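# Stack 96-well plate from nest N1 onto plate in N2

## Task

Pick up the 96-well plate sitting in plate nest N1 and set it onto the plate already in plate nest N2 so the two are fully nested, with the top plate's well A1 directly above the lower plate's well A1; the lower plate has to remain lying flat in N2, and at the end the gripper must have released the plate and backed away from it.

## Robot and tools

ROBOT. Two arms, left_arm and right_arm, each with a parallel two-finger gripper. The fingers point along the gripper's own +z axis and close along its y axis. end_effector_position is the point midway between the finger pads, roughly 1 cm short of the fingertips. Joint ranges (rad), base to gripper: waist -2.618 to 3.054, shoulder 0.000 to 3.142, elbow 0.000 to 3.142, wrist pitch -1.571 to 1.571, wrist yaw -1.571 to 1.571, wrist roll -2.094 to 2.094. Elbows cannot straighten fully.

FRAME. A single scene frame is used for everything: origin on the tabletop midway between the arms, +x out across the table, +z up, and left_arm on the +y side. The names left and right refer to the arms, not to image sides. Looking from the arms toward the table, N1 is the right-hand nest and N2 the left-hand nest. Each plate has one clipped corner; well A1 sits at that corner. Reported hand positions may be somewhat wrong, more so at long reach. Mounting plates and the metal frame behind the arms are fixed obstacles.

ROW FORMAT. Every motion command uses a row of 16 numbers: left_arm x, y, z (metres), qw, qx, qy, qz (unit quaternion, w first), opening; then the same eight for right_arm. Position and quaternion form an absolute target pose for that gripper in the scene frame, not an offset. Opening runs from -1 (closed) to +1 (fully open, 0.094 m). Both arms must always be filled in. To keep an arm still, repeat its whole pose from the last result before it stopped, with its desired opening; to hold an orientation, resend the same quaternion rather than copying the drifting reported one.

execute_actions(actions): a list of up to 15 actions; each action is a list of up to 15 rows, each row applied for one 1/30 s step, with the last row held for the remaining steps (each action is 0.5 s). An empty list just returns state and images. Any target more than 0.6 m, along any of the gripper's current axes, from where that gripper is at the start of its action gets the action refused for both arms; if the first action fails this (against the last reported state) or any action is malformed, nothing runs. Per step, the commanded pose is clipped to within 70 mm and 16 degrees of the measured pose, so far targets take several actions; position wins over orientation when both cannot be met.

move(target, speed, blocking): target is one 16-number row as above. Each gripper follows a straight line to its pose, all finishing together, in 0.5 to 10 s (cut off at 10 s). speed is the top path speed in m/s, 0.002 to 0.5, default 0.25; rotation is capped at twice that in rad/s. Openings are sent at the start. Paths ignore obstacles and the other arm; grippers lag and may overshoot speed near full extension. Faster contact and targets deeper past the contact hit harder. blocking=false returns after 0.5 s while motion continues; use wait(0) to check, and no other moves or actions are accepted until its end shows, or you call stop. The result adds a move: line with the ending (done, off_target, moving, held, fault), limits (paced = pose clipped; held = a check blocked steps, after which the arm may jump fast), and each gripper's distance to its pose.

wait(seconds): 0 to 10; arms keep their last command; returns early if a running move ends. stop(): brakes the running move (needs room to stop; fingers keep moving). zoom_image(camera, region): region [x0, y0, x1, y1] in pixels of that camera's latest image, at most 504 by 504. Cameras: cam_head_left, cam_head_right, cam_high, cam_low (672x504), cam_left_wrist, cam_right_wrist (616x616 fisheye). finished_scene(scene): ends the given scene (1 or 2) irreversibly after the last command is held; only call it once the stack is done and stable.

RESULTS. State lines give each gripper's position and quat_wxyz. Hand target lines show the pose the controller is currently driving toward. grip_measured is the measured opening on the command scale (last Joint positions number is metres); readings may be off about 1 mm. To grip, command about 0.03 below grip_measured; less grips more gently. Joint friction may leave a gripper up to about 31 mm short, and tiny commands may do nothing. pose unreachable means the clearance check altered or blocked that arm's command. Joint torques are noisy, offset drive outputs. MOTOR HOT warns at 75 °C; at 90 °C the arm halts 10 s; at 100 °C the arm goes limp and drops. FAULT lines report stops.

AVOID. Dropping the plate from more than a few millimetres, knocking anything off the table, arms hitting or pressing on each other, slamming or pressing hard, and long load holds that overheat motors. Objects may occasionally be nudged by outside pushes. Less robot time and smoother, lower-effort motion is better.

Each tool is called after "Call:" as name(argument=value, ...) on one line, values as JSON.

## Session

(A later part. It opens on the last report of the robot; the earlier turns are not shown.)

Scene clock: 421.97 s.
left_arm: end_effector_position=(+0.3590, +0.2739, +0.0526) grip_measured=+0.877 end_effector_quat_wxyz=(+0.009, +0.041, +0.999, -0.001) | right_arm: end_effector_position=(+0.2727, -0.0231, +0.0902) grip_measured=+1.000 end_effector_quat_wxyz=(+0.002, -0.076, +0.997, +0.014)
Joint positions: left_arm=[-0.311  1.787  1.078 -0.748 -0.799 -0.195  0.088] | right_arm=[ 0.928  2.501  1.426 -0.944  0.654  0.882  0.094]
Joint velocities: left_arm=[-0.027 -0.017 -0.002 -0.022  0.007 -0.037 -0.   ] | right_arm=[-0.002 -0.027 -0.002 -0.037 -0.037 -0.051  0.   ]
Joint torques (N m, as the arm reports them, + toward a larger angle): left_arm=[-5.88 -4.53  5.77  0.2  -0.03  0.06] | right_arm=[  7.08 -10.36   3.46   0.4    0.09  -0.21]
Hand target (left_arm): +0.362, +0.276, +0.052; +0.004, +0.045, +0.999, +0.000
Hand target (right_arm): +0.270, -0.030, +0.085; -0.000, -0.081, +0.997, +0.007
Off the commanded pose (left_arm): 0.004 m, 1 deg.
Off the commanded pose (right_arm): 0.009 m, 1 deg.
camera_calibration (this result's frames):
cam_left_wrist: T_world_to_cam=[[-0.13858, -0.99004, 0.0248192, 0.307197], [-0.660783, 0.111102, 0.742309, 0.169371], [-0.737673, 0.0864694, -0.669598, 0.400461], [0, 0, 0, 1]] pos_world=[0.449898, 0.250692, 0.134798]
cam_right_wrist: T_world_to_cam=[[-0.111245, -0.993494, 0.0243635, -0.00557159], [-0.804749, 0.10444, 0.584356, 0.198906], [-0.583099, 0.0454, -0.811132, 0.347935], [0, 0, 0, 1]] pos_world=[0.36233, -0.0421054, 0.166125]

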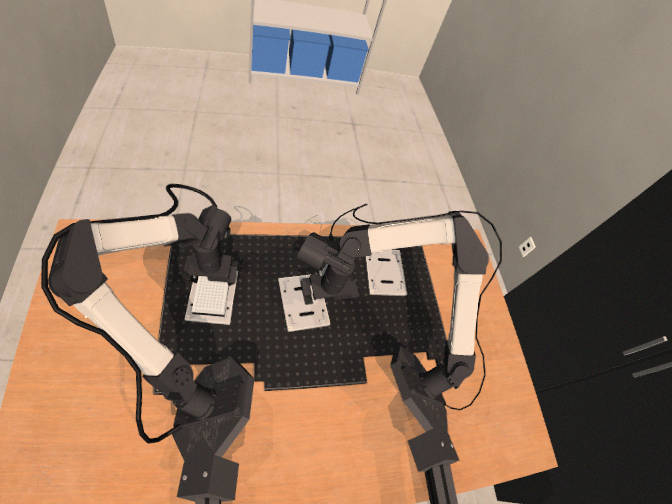

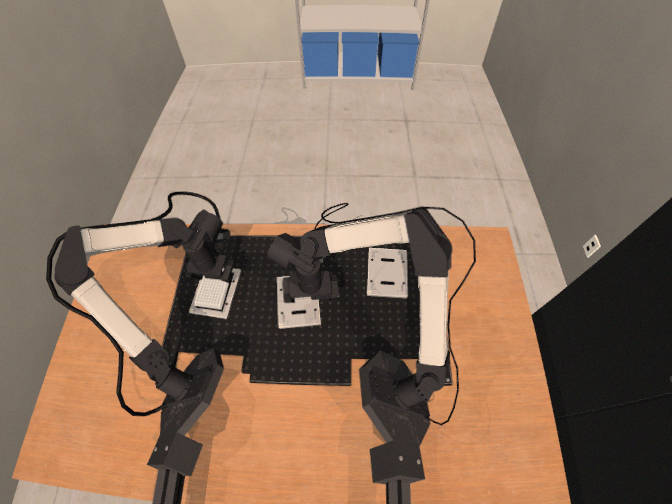

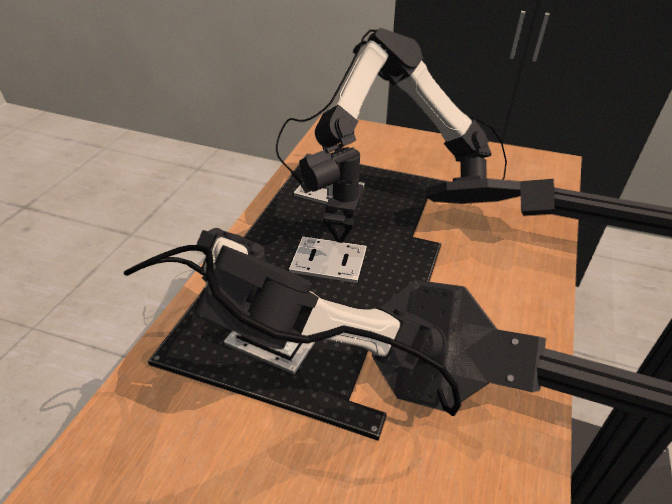

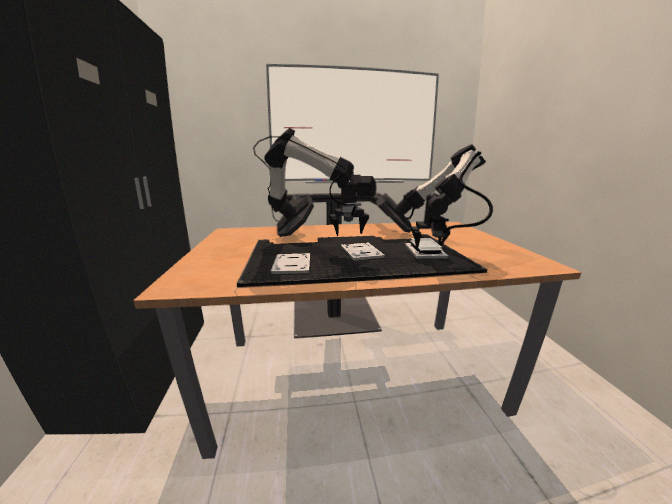

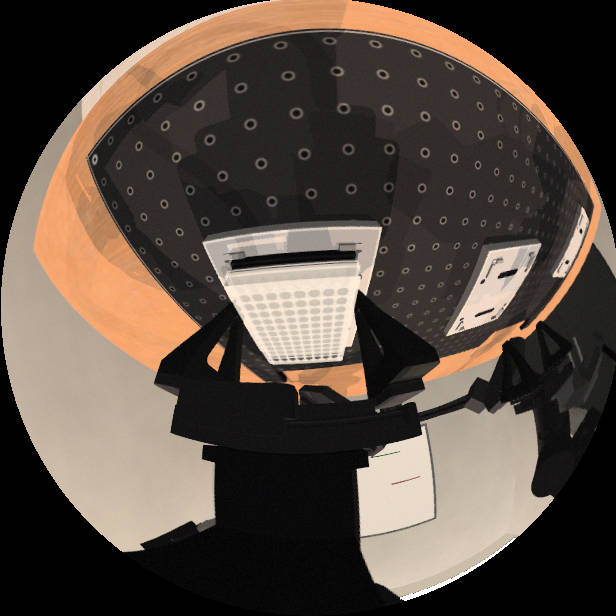

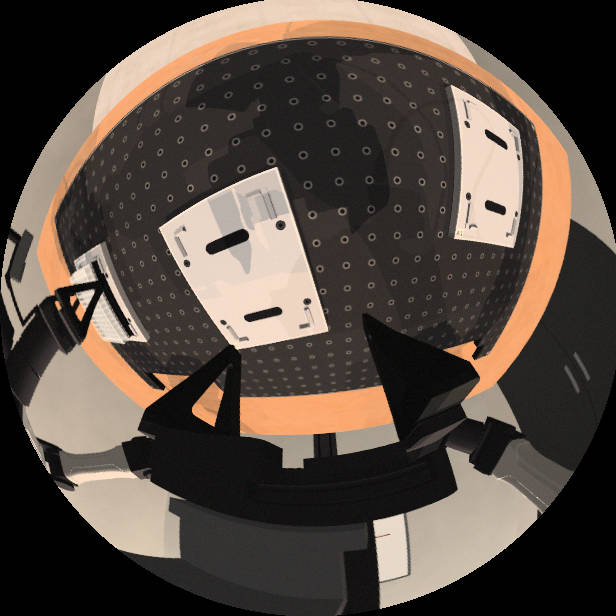

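Call:
move(target=[0.364,0.278,0.10,0.004,0.045,0.999,0,1,0.27,-0.03,0.085,0,-0.081,0.997,0.007,1], speed=0.05)

Call:
move(target=[0.235,0.285,0.11,0,0.73,0.683,0,-1,0.27,-0.03,0.085,0,-0.081,0.997,0.007,1])

Call:
move(target=[0.232,0.285,0.047,0,0.73,0.683,0,-0.3,0.27,-0.03,0.085,0,-0.081,0.997,0.007,1], speed=0.05)

Call:
execute_actions(actions=[[[0.232,0.285,0.047,0,0.73,0.683,0,-0.08,0.27,-0.03,0.085,0,-0.081,0.997,0.007,1]],[[0.232,0.285,0.047,0,0.73,0.683,0,0.02,0.27,-0.03,0.085,0,-0.081,0.997,0.007,1]]])

Call:
zoom_image(camera="cam_left_wrist", region=[100,200,310,360])

Scene clock: 431.17 s.
left_arm: end_effector_position=(+0.3571, +0.2731, +0.0909) grip_measured=+1.000 end_effector_quat_wxyz=(-0.005, +0.056, +0.998, +0.001) | right_arm: end_effector_position=(+0.2727, -0.0231, +0.0902) grip_measured=+1.000 end_effector_quat_wxyz=(+0.002, -0.076, +0.997, +0.014)
Joint positions: left_arm=[-0.4    1.787  1.194 -0.995 -0.799 -0.321  0.094] | right_arm=[ 0.928  2.501  1.426 -0.944  0.654  0.882  0.094]
Joint velocities: left_arm=[-0.012 -0.002 -0.007 -0.051 -0.022 -0.022  0.   ] | right_arm=[-0.022  0.012 -0.002 -0.007  0.022  0.007  0.   ]
Joint torques (N m, as the arm reports them, + toward a larger angle): left_arm=[-7.28 -6.17  6.15  0.13 -0.06 -0.14] | right_arm=[  7.07 -10.36   3.46   0.4    0.09  -0.21]
Hand target (left_arm): +0.363, +0.278, +0.100; +0.005, +0.045, +0.999, -0.002
Hand target (right_arm): +0.270, -0.030, +0.085; -0.000, -0.081, +0.997, +0.007
Off the commanded pose (left_arm): 0.012 m, 2 deg.
Off the commanded pose (right_arm): 0.009 m, 1 deg.
move: off_target (left_arm)
camera_calibration (this result's frames):
cam_left_wrist: T_world_to_cam=[[-0.168239, -0.985465, 0.0235578, 0.314654], [-0.636977, 0.126922, 0.760363, 0.125347], [-0.752301, 0.112917, -0.649071, 0.420882], [0, 0, 0, 1]] pos_world=[0.44941, 0.246646, 0.170461]
cam_right_wrist: T_world_to_cam=[[-0.111245, -0.993494, 0.0243635, -0.00557159], [-0.804749, 0.10444, 0.584356, 0.198906], [-0.583099, 0.0454, -0.811132, 0.347935], [0, 0, 0, 1]] pos_world=[0.36233, -0.0421054, 0.166125]

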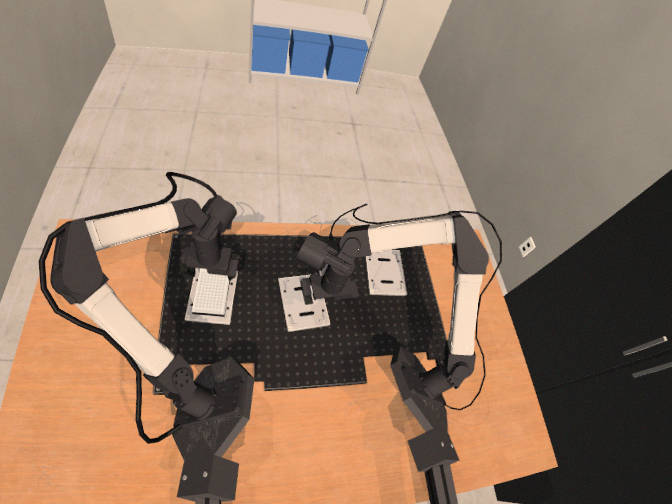

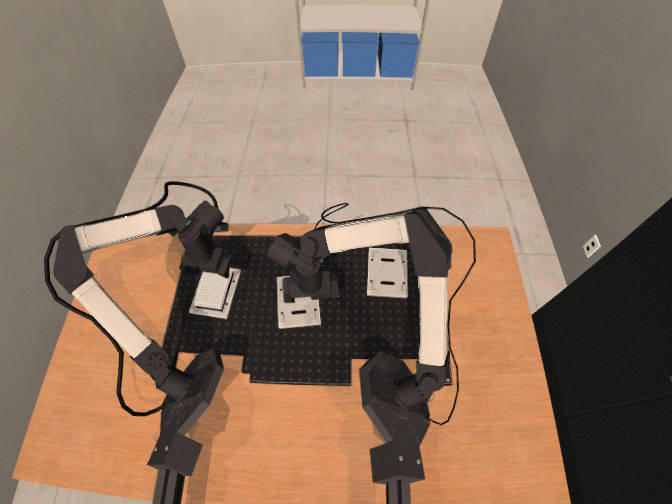

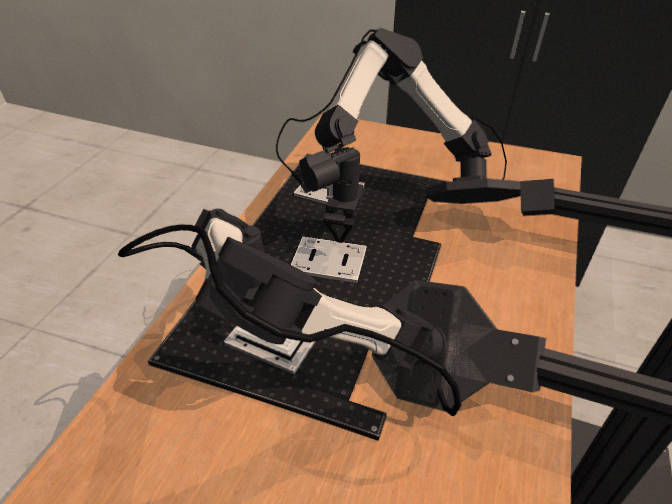

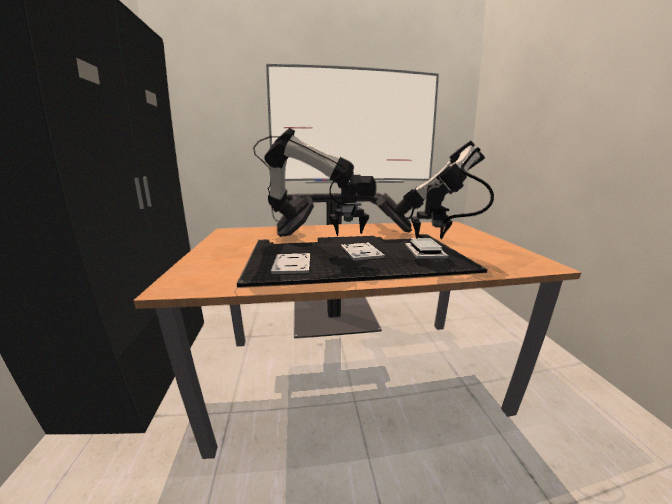

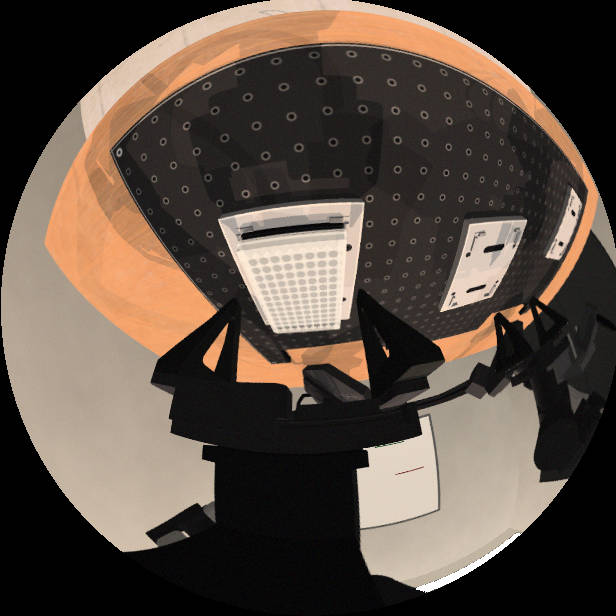

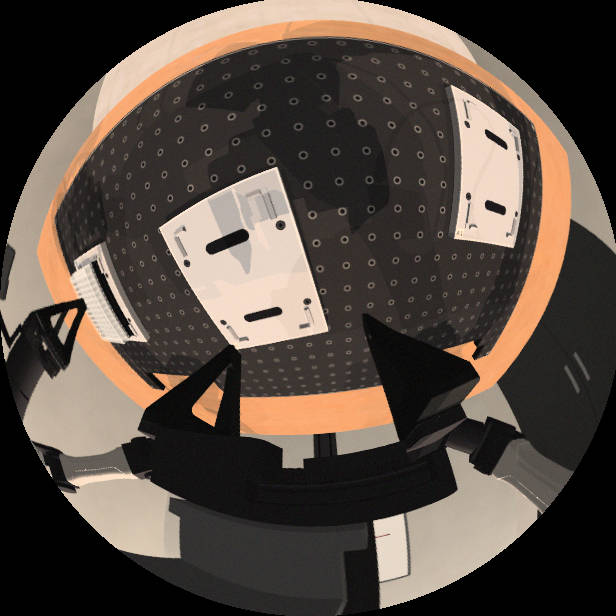

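Scene clock: 434.73 s.
left_arm: end_effector_position=(+0.2445, +0.2819, +0.1079) grip_measured=-0.994 end_effector_quat_wxyz=(+0.007, +0.719, +0.695, +0.004) | right_arm: end_effector_position=(+0.2727, -0.0231, +0.0902) grip_measured=+1.000 end_effector_quat_wxyz=(+0.002, -0.076, +0.997, +0.014)
Joint positions: left_arm=[-0.593  1.459  0.774 -1.063 -0.787  0.923  0.   ] | right_arm=[ 0.928  2.501  1.426 -0.944  0.654  0.882  0.094]
Joint velocities: left_arm=[ 0.012 -0.002 -0.002 -0.007  0.007  0.022  0.001] | right_arm=[-0.017  0.017  0.002  0.037 -0.007  0.066  0.   ]
Joint torques (N m, as the arm reports them, + toward a larger angle): left_arm=[-4.64 -3.46  2.89  0.12  0.18  0.04] | right_arm=[  7.07 -10.36   3.46   0.39   0.09  -0.21]
Hand target (left_arm): +0.235, +0.284, +0.107; +0.003, +0.730, +0.683, -0.002
Hand target (right_arm): +0.270, -0.030, +0.085; -0.000, -0.081, +0.997, +0.007
Off the commanded pose (left_arm): 0.010 m, 2 deg.
Off the commanded pose (right_arm): 0.009 m, 1 deg.
move: done
camera_calibration (this result's frames):
cam_left_wrist: T_world_to_cam=[[-0.99585, 0.0905633, 0.00901345, 0.204585], [0.0664322, 0.655642, 0.752144, -0.280638], [0.062207, 0.749621, -0.658938, -0.03136], [0, 0, 0, 1]] pos_world=[0.22433, 0.188978, 0.188572]
cam_right_wrist: T_world_to_cam=[[-0.111245, -0.993494, 0.0243635, -0.00557159], [-0.804749, 0.10444, 0.584356, 0.198906], [-0.583099, 0.0454, -0.811132, 0.347935], [0, 0, 0, 1]] pos_world=[0.36233, -0.0421054, 0.166125]

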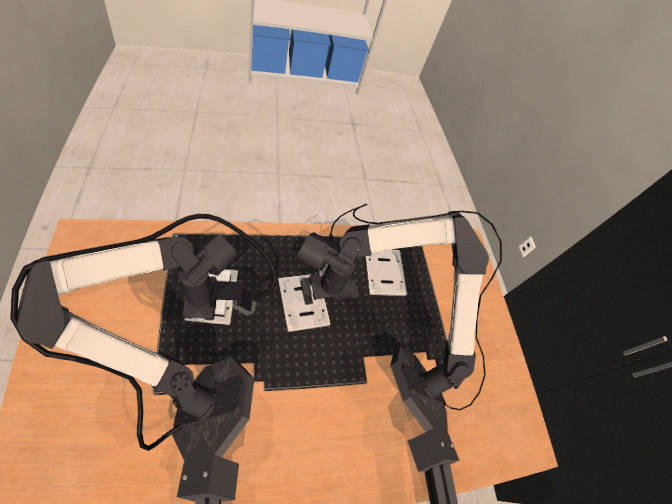

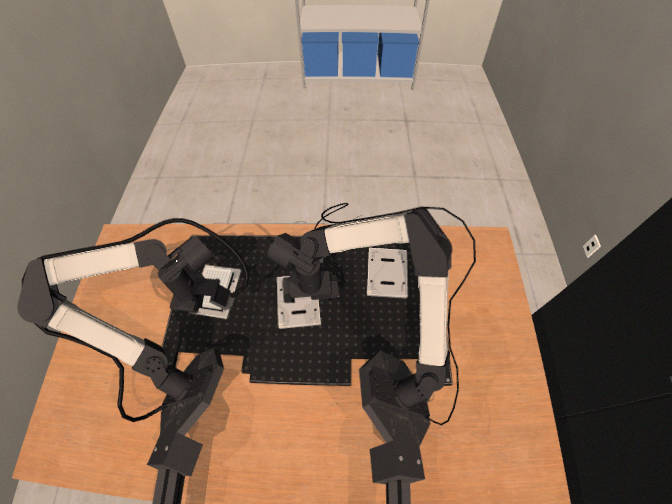

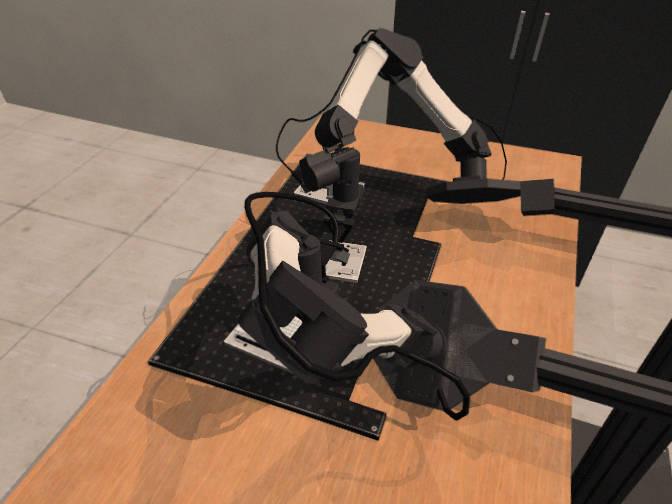

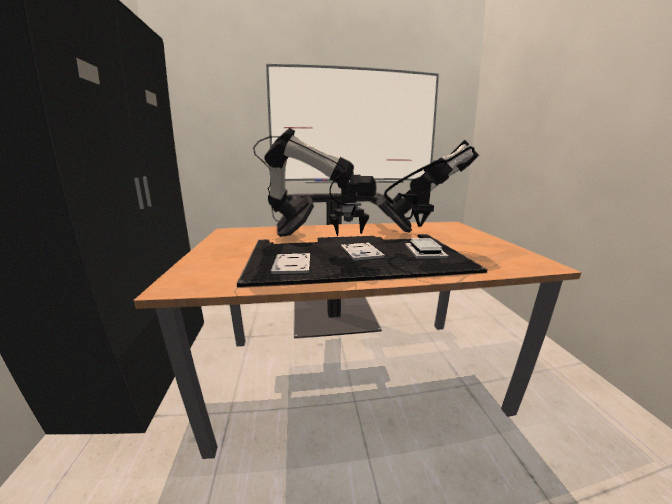

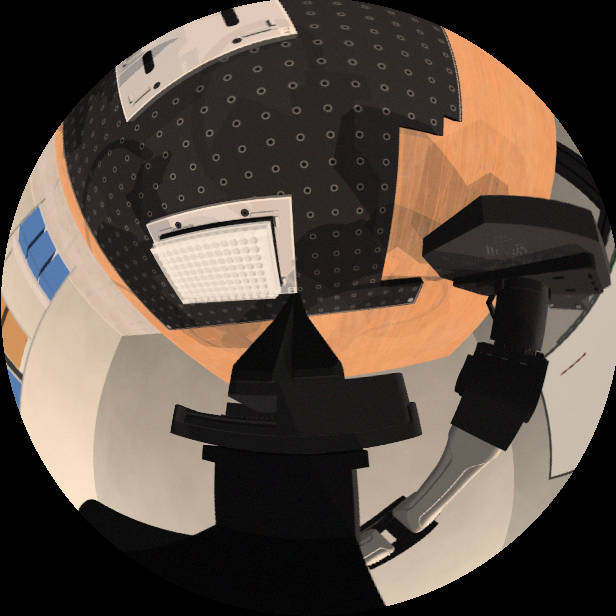

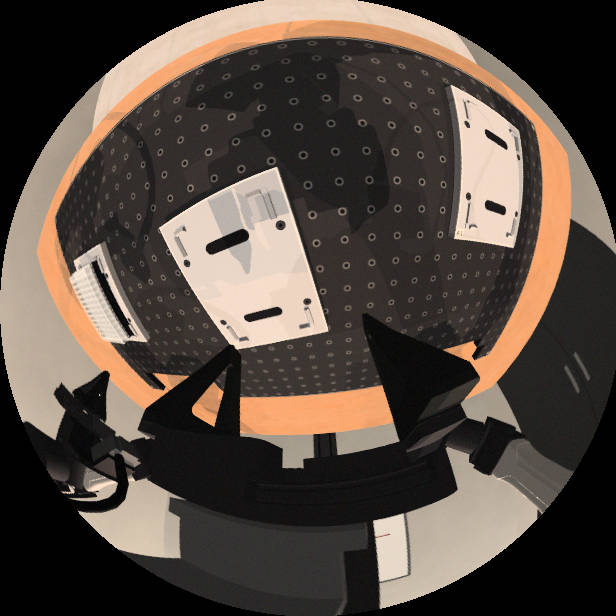

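Scene clock: 436.50 s.
left_arm: end_effector_position=(+0.2379, +0.2845, +0.0514) grip_measured=-0.302 end_effector_quat_wxyz=(+0.002, +0.727, +0.686, -0.000) | right_arm: end_effector_position=(+0.2727, -0.0231, +0.0902) grip_measured=+1.000 end_effector_quat_wxyz=(+0.002, -0.076, +0.997, +0.014)
Joint positions: left_arm=[-0.394  1.459  0.599 -0.703 -0.799  1.218  0.033] | right_arm=[ 0.928  2.501  1.426 -0.944  0.654  0.882  0.094]
Joint velocities: left_arm=[-0.012 -0.012  0.007  0.007  0.037  0.022  0.001] | right_arm=[-0.007  0.002 -0.012  0.066  0.037  0.051  0.   ]
Joint torques (N m, as the arm reports them, + toward a larger angle): left_arm=[-3.13 -2.67  1.98  0.5  -0.01  0.06] | right_arm=[  7.09 -10.36   3.45   0.4    0.09  -0.21]
Hand target (left_arm): +0.233, +0.286, +0.047; -0.003, +0.730, +0.683, +0.002
Hand target (right_arm): +0.270, -0.030, +0.085; -0.000, -0.081, +0.997, +0.007
Off the commanded pose (left_arm): 0.007 m, 0 deg.
Off the commanded pose (right_arm): 0.009 m, 1 deg.
move: done
camera_calibration (this result's frames):
cam_left_wrist: T_world_to_cam=[[-0.993161, 0.114605, 0.0222813, 0.190126], [0.0921224, 0.652007, 0.752595, -0.244488], [0.071724, 0.749501, -0.658106, -0.0723445], [0, 0, 0, 1]] pos_world=[0.216538, 0.191841, 0.132154]
cam_right_wrist: T_world_to_cam=[[-0.111245, -0.993494, 0.0243635, -0.00557159], [-0.804749, 0.10444, 0.584356, 0.198906], [-0.583099, 0.0454, -0.811132, 0.347935], [0, 0, 0, 1]] pos_world=[0.36233, -0.0421054, 0.166125]

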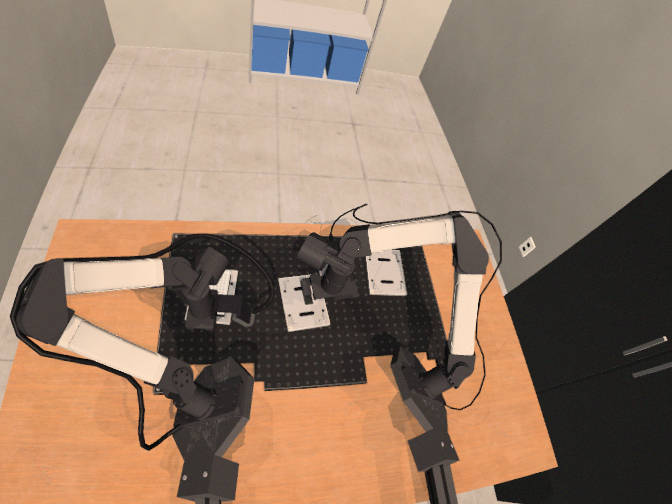

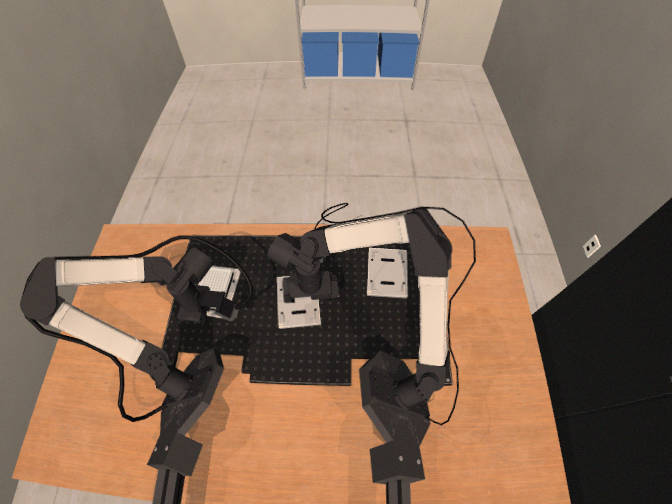

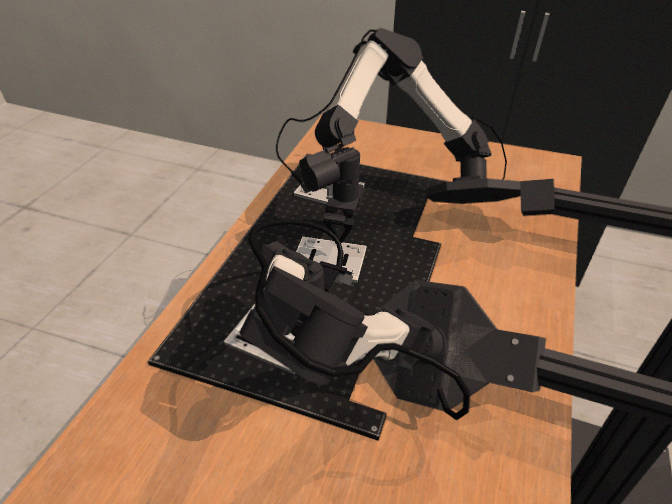

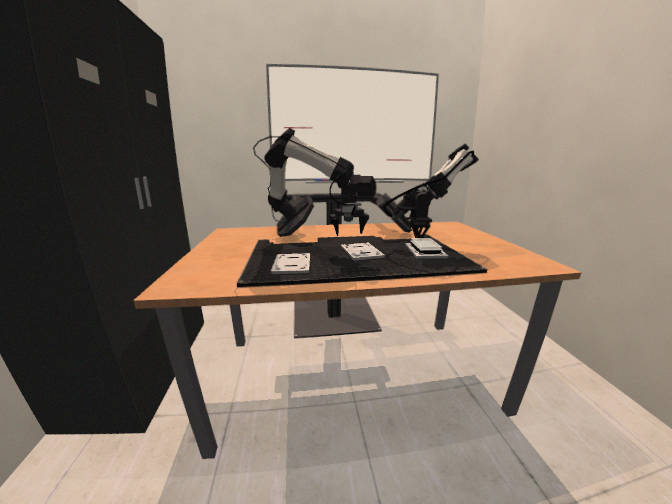

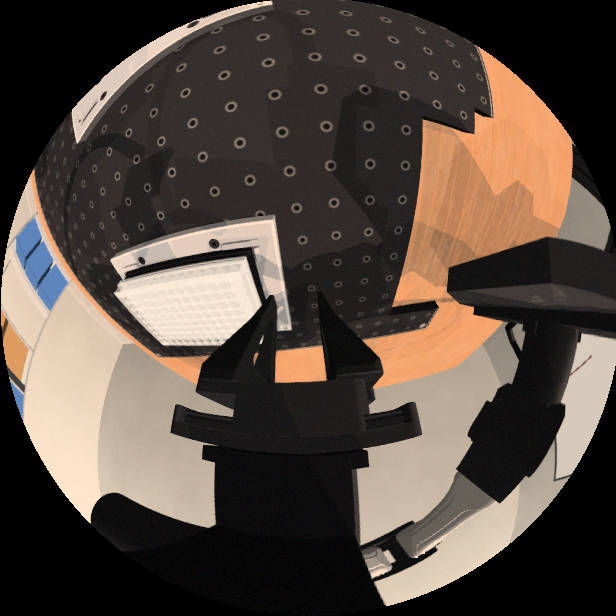

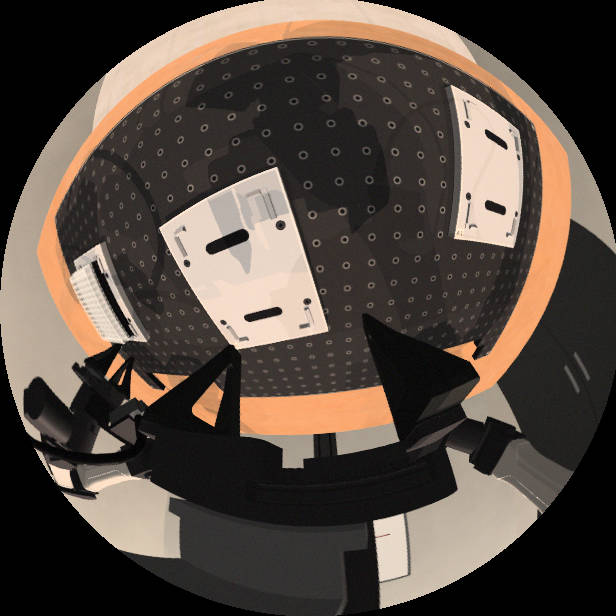

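Scene clock: 437.50 s.
left_arm: end_effector_position=(+0.2366, +0.2840, +0.0503) grip_measured=+0.017 end_effector_quat_wxyz=(+0.002, +0.730, +0.684, -0.000) | right_arm: end_effector_position=(+0.2727, -0.0231, +0.0902) grip_measured=+1.000 end_effector_quat_wxyz=(+0.002, -0.076, +0.997, +0.014)
Joint positions: left_arm=[-0.393  1.459  0.592 -0.695 -0.799  1.225  0.048] | right_arm=[ 0.928  2.501  1.426 -0.944  0.654  0.882  0.094]
Joint velocities: left_arm=[-0.007  0.002  0.002  0.022  0.022 -0.037  0.   ] | right_arm=[ 0.017  0.012 -0.002 -0.095  0.022 -0.022  0.   ]
Joint torques (N m, as the arm reports them, + toward a larger angle): left_arm=[-3.05 -3.02  2.09  0.51  0.05  0.05] | right_arm=[  7.08 -10.36   3.45   0.4    0.08  -0.21]
Hand target (left_arm): +0.232, +0.285, +0.047; -0.000, +0.730, +0.683, +0.000
Hand target (right_arm): +0.270, -0.030, +0.085; -0.000, -0.081, +0.997, +0.007
Off the commanded pose (left_arm): 0.006 m, 0 deg.
Off the commanded pose (right_arm): 0.009 m, 1 deg.
camera_calibration (this result's frames):
cam_left_wrist: T_world_to_cam=[[-0.992435, 0.12073, 0.0222791, 0.186985], [0.0961391, 0.651409, 0.752611, -0.243988], [0.0763497, 0.74906, -0.658088, -0.0736197], [0, 0, 0, 1]] pos_world=[0.214648, 0.191507, 0.131014]
cam_right_wrist: T_world_to_cam=[[-0.111245, -0.993494, 0.0243635, -0.00557159], [-0.804749, 0.10444, 0.584356, 0.198906], [-0.583099, 0.0454, -0.811132, 0.347935], [0, 0, 0, 1]] pos_world=[0.36233, -0.0421054, 0.166125]

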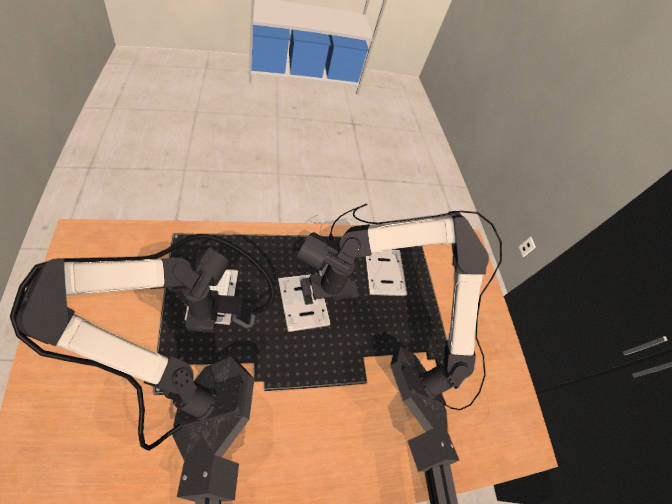

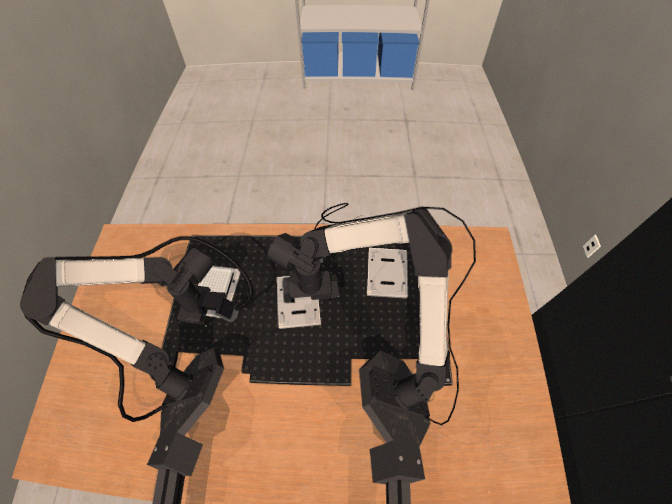

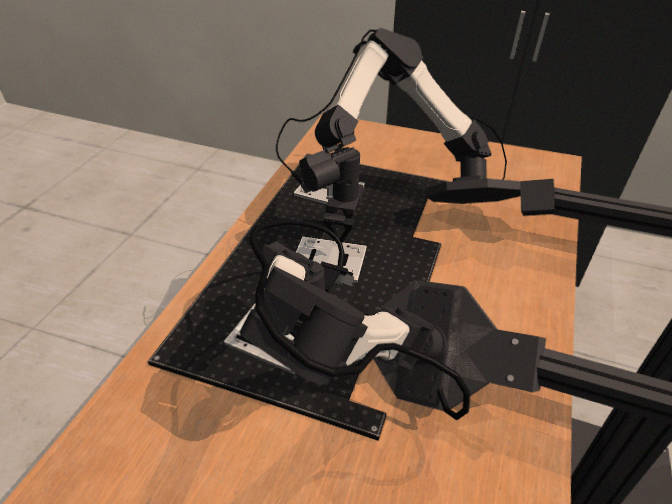

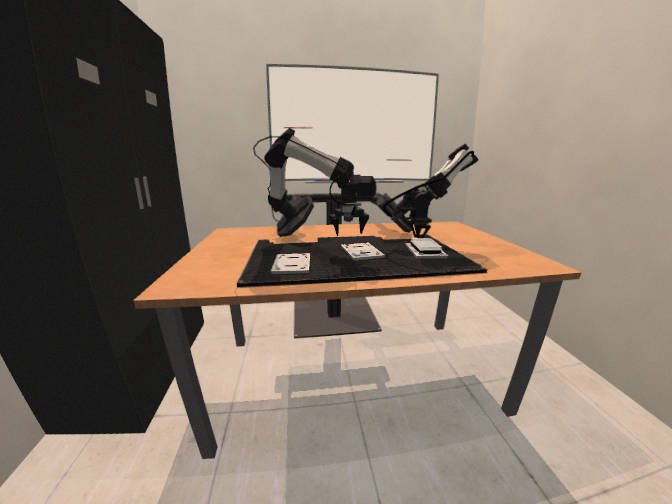

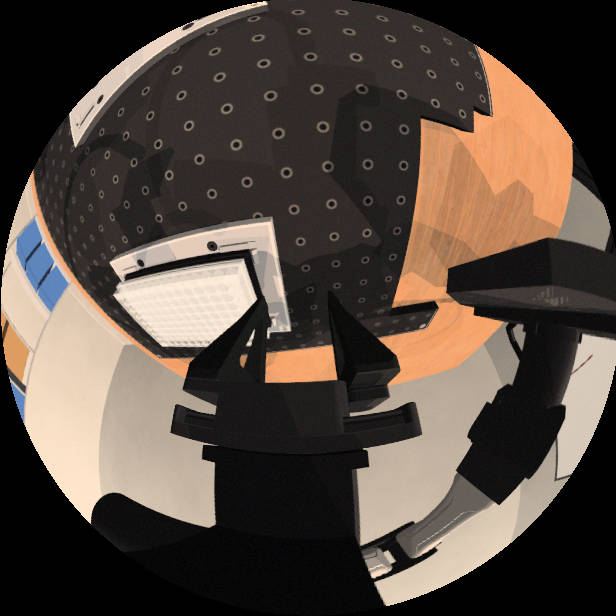

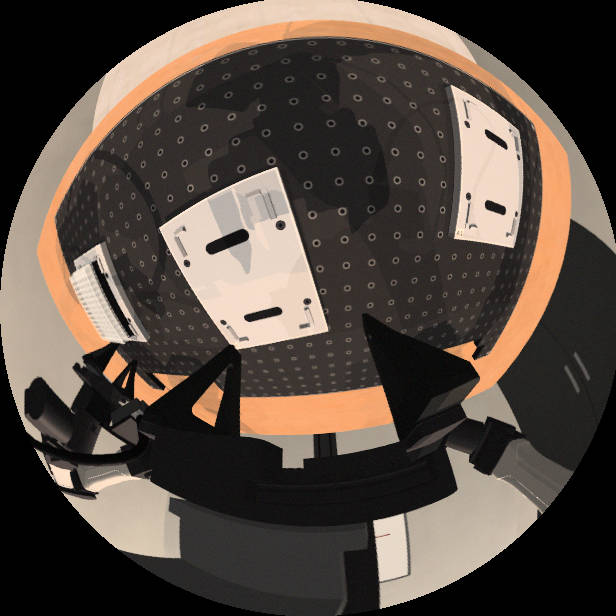

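Region (100, 200, 310, 360) of cam_left_wrist's 616x616 image, scaled by 2.400, with more detail than that image has; it fills the top 384 rows of this view, and the rest is white.

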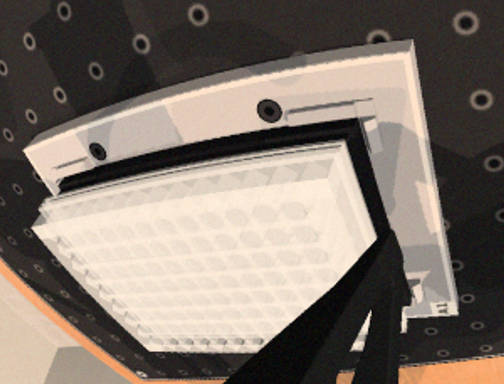

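Call:
execute_actions(actions=[[[0.232,0.285,0.047,0,0.73,0.683,0,0.05,0.27,-0.03,0.085,0,-0.081,0.997,0.007,1]],[[0.232,0.285,0.047,0,0.73,0.683,0,0.075,0.27,-0.03,0.085,0,-0.081,0.997,0.007,1]],[[0.232,0.285,0.047,0,0.73,0.683,0,0.10,0.27,-0.03,0.085,0,-0.081,0.997,0.007,1]]])

Call:
zoom_image(camera="cam_left_wrist", region=[100,200,310,360])

Call:
zoom_image(camera="cam_right_wrist", region=[50,235,165,350])

Scene clock: 444.50 s.
left_arm: end_effector_position=(+0.2365, +0.2840, +0.0503) grip_measured=+0.097 end_effector_quat_wxyz=(+0.001, +0.730, +0.683, -0.000) | right_arm: end_effector_position=(+0.2727, -0.0231, +0.0902) grip_measured=+1.000 end_effector_quat_wxyz=(+0.002, -0.076, +0.997, +0.014)
Joint positions: left_arm=[-0.393  1.459  0.592 -0.695 -0.799  1.226  0.052] | right_arm=[ 0.928  2.501  1.426 -0.944  0.654  0.882  0.094]
Joint velocities: left_arm=[-0.022 -0.017 -0.007 -0.037  0.007  0.007  0.   ] | right_arm=[-0.012  0.012 -0.002  0.022  0.007 -0.081  0.   ]
Joint torques (N m, as the arm reports them, + toward a larger angle): left_arm=[-3.06 -3.06  2.06  0.51  0.07  0.03] | right_arm=[  7.08 -10.36   3.45   0.4    0.09  -0.22]
Hand target (left_arm): +0.232, +0.285, +0.047; -0.000, +0.730, +0.683, +0.000
Hand target (right_arm): +0.270, -0.030, +0.085; -0.000, -0.081, +0.997, +0.007
Off the commanded pose (left_arm): 0.006 m, 0 deg.
Off the commanded pose (right_arm): 0.009 m, 1 deg.
camera_calibration (this result's frames):
cam_left_wrist: T_world_to_cam=[[-0.992258, 0.122135, 0.022531, 0.18646], [0.0972438, 0.65119, 0.752659, -0.244202], [0.0772537, 0.749023, -0.658025, -0.0738431], [0, 0, 0, 1]] pos_world=[0.214468, 0.191558, 0.131009]
cam_right_wrist: T_world_to_cam=[[-0.111245, -0.993494, 0.0243635, -0.00557159], [-0.804749, 0.10444, 0.584356, 0.198906], [-0.583099, 0.0454, -0.811132, 0.347935], [0, 0, 0, 1]] pos_world=[0.36233, -0.0421054, 0.166125]

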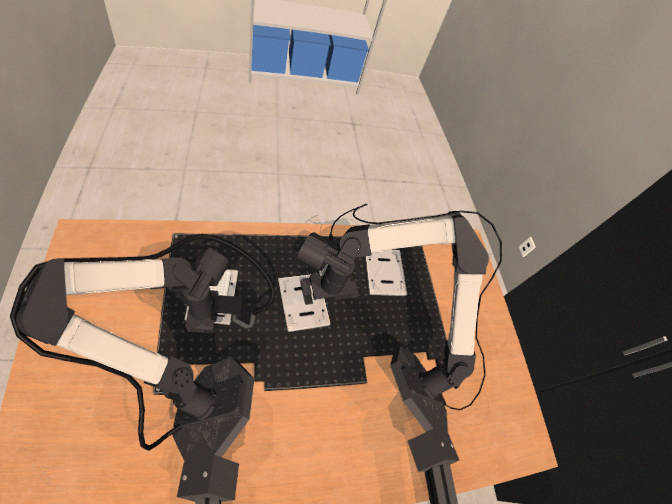

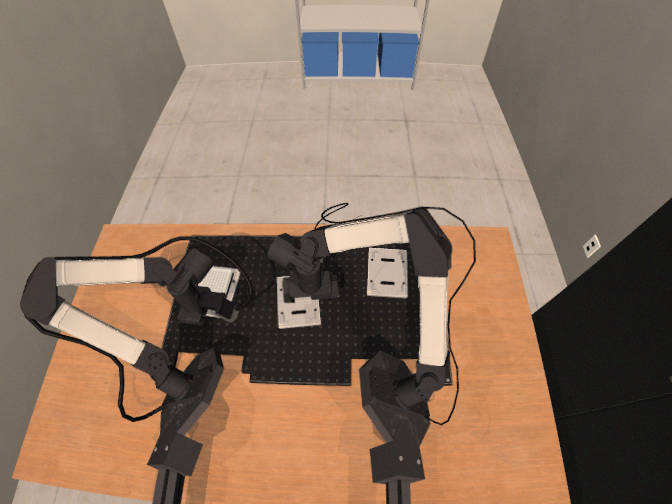

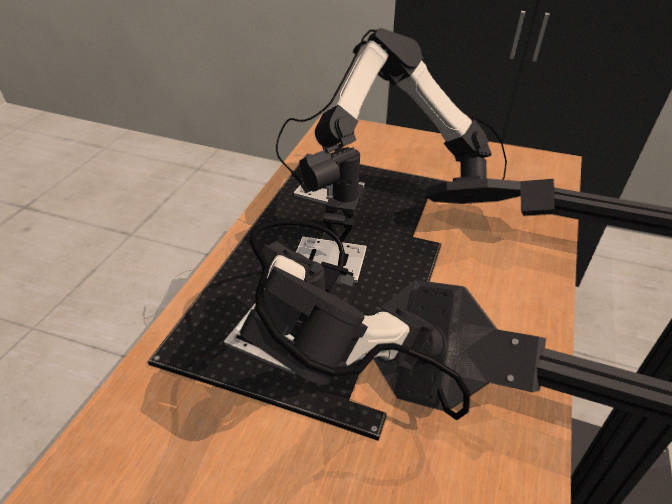

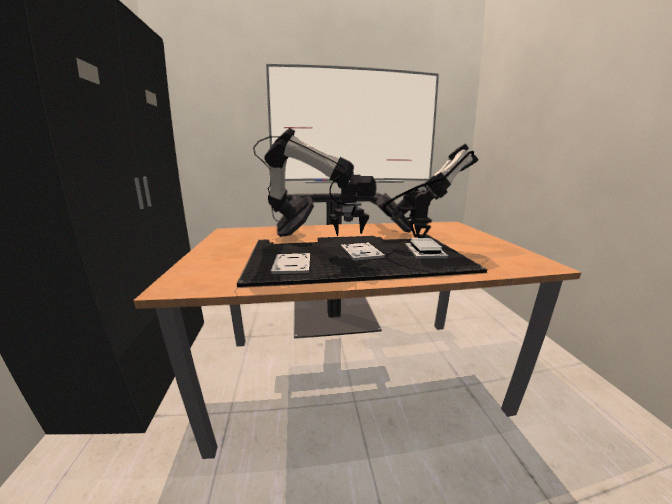

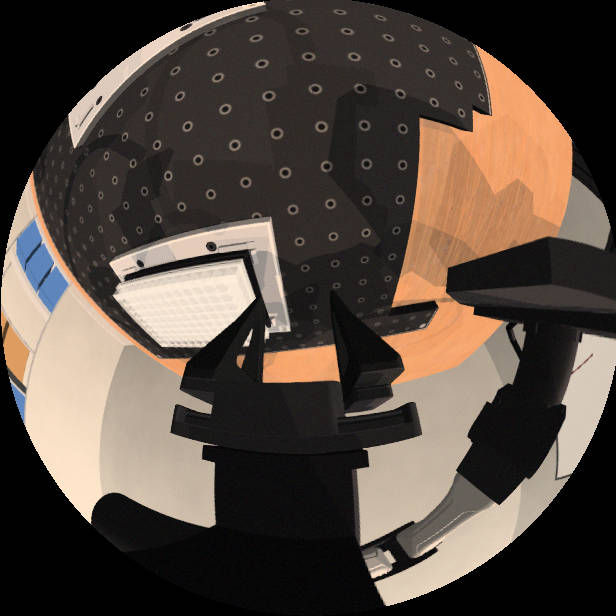

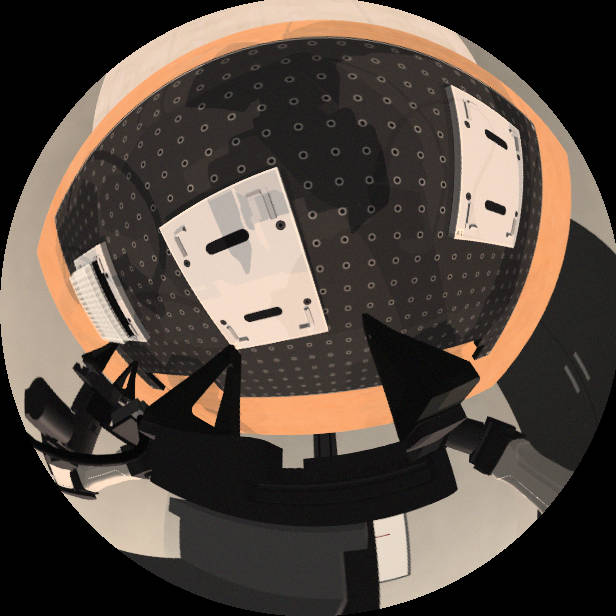

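Region (100, 200, 310, 360) of cam_left_wrist's 616x616 image, scaled by 2.400, with more detail than that image has; it fills the top 384 rows of this view, and the rest is white.

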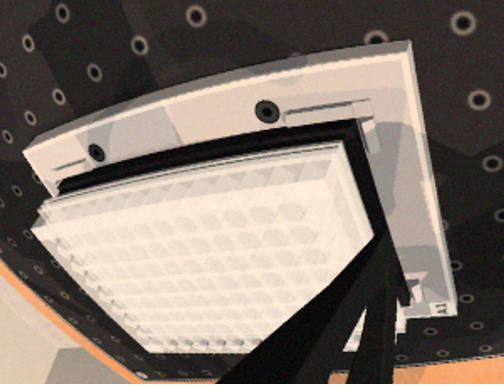

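Region (50, 235, 165, 350) of cam_right_wrist's 616x616 image, scaled by 4.383, with more detail than that image has.

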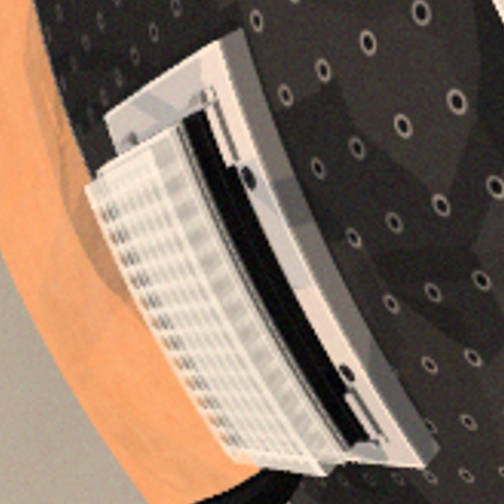

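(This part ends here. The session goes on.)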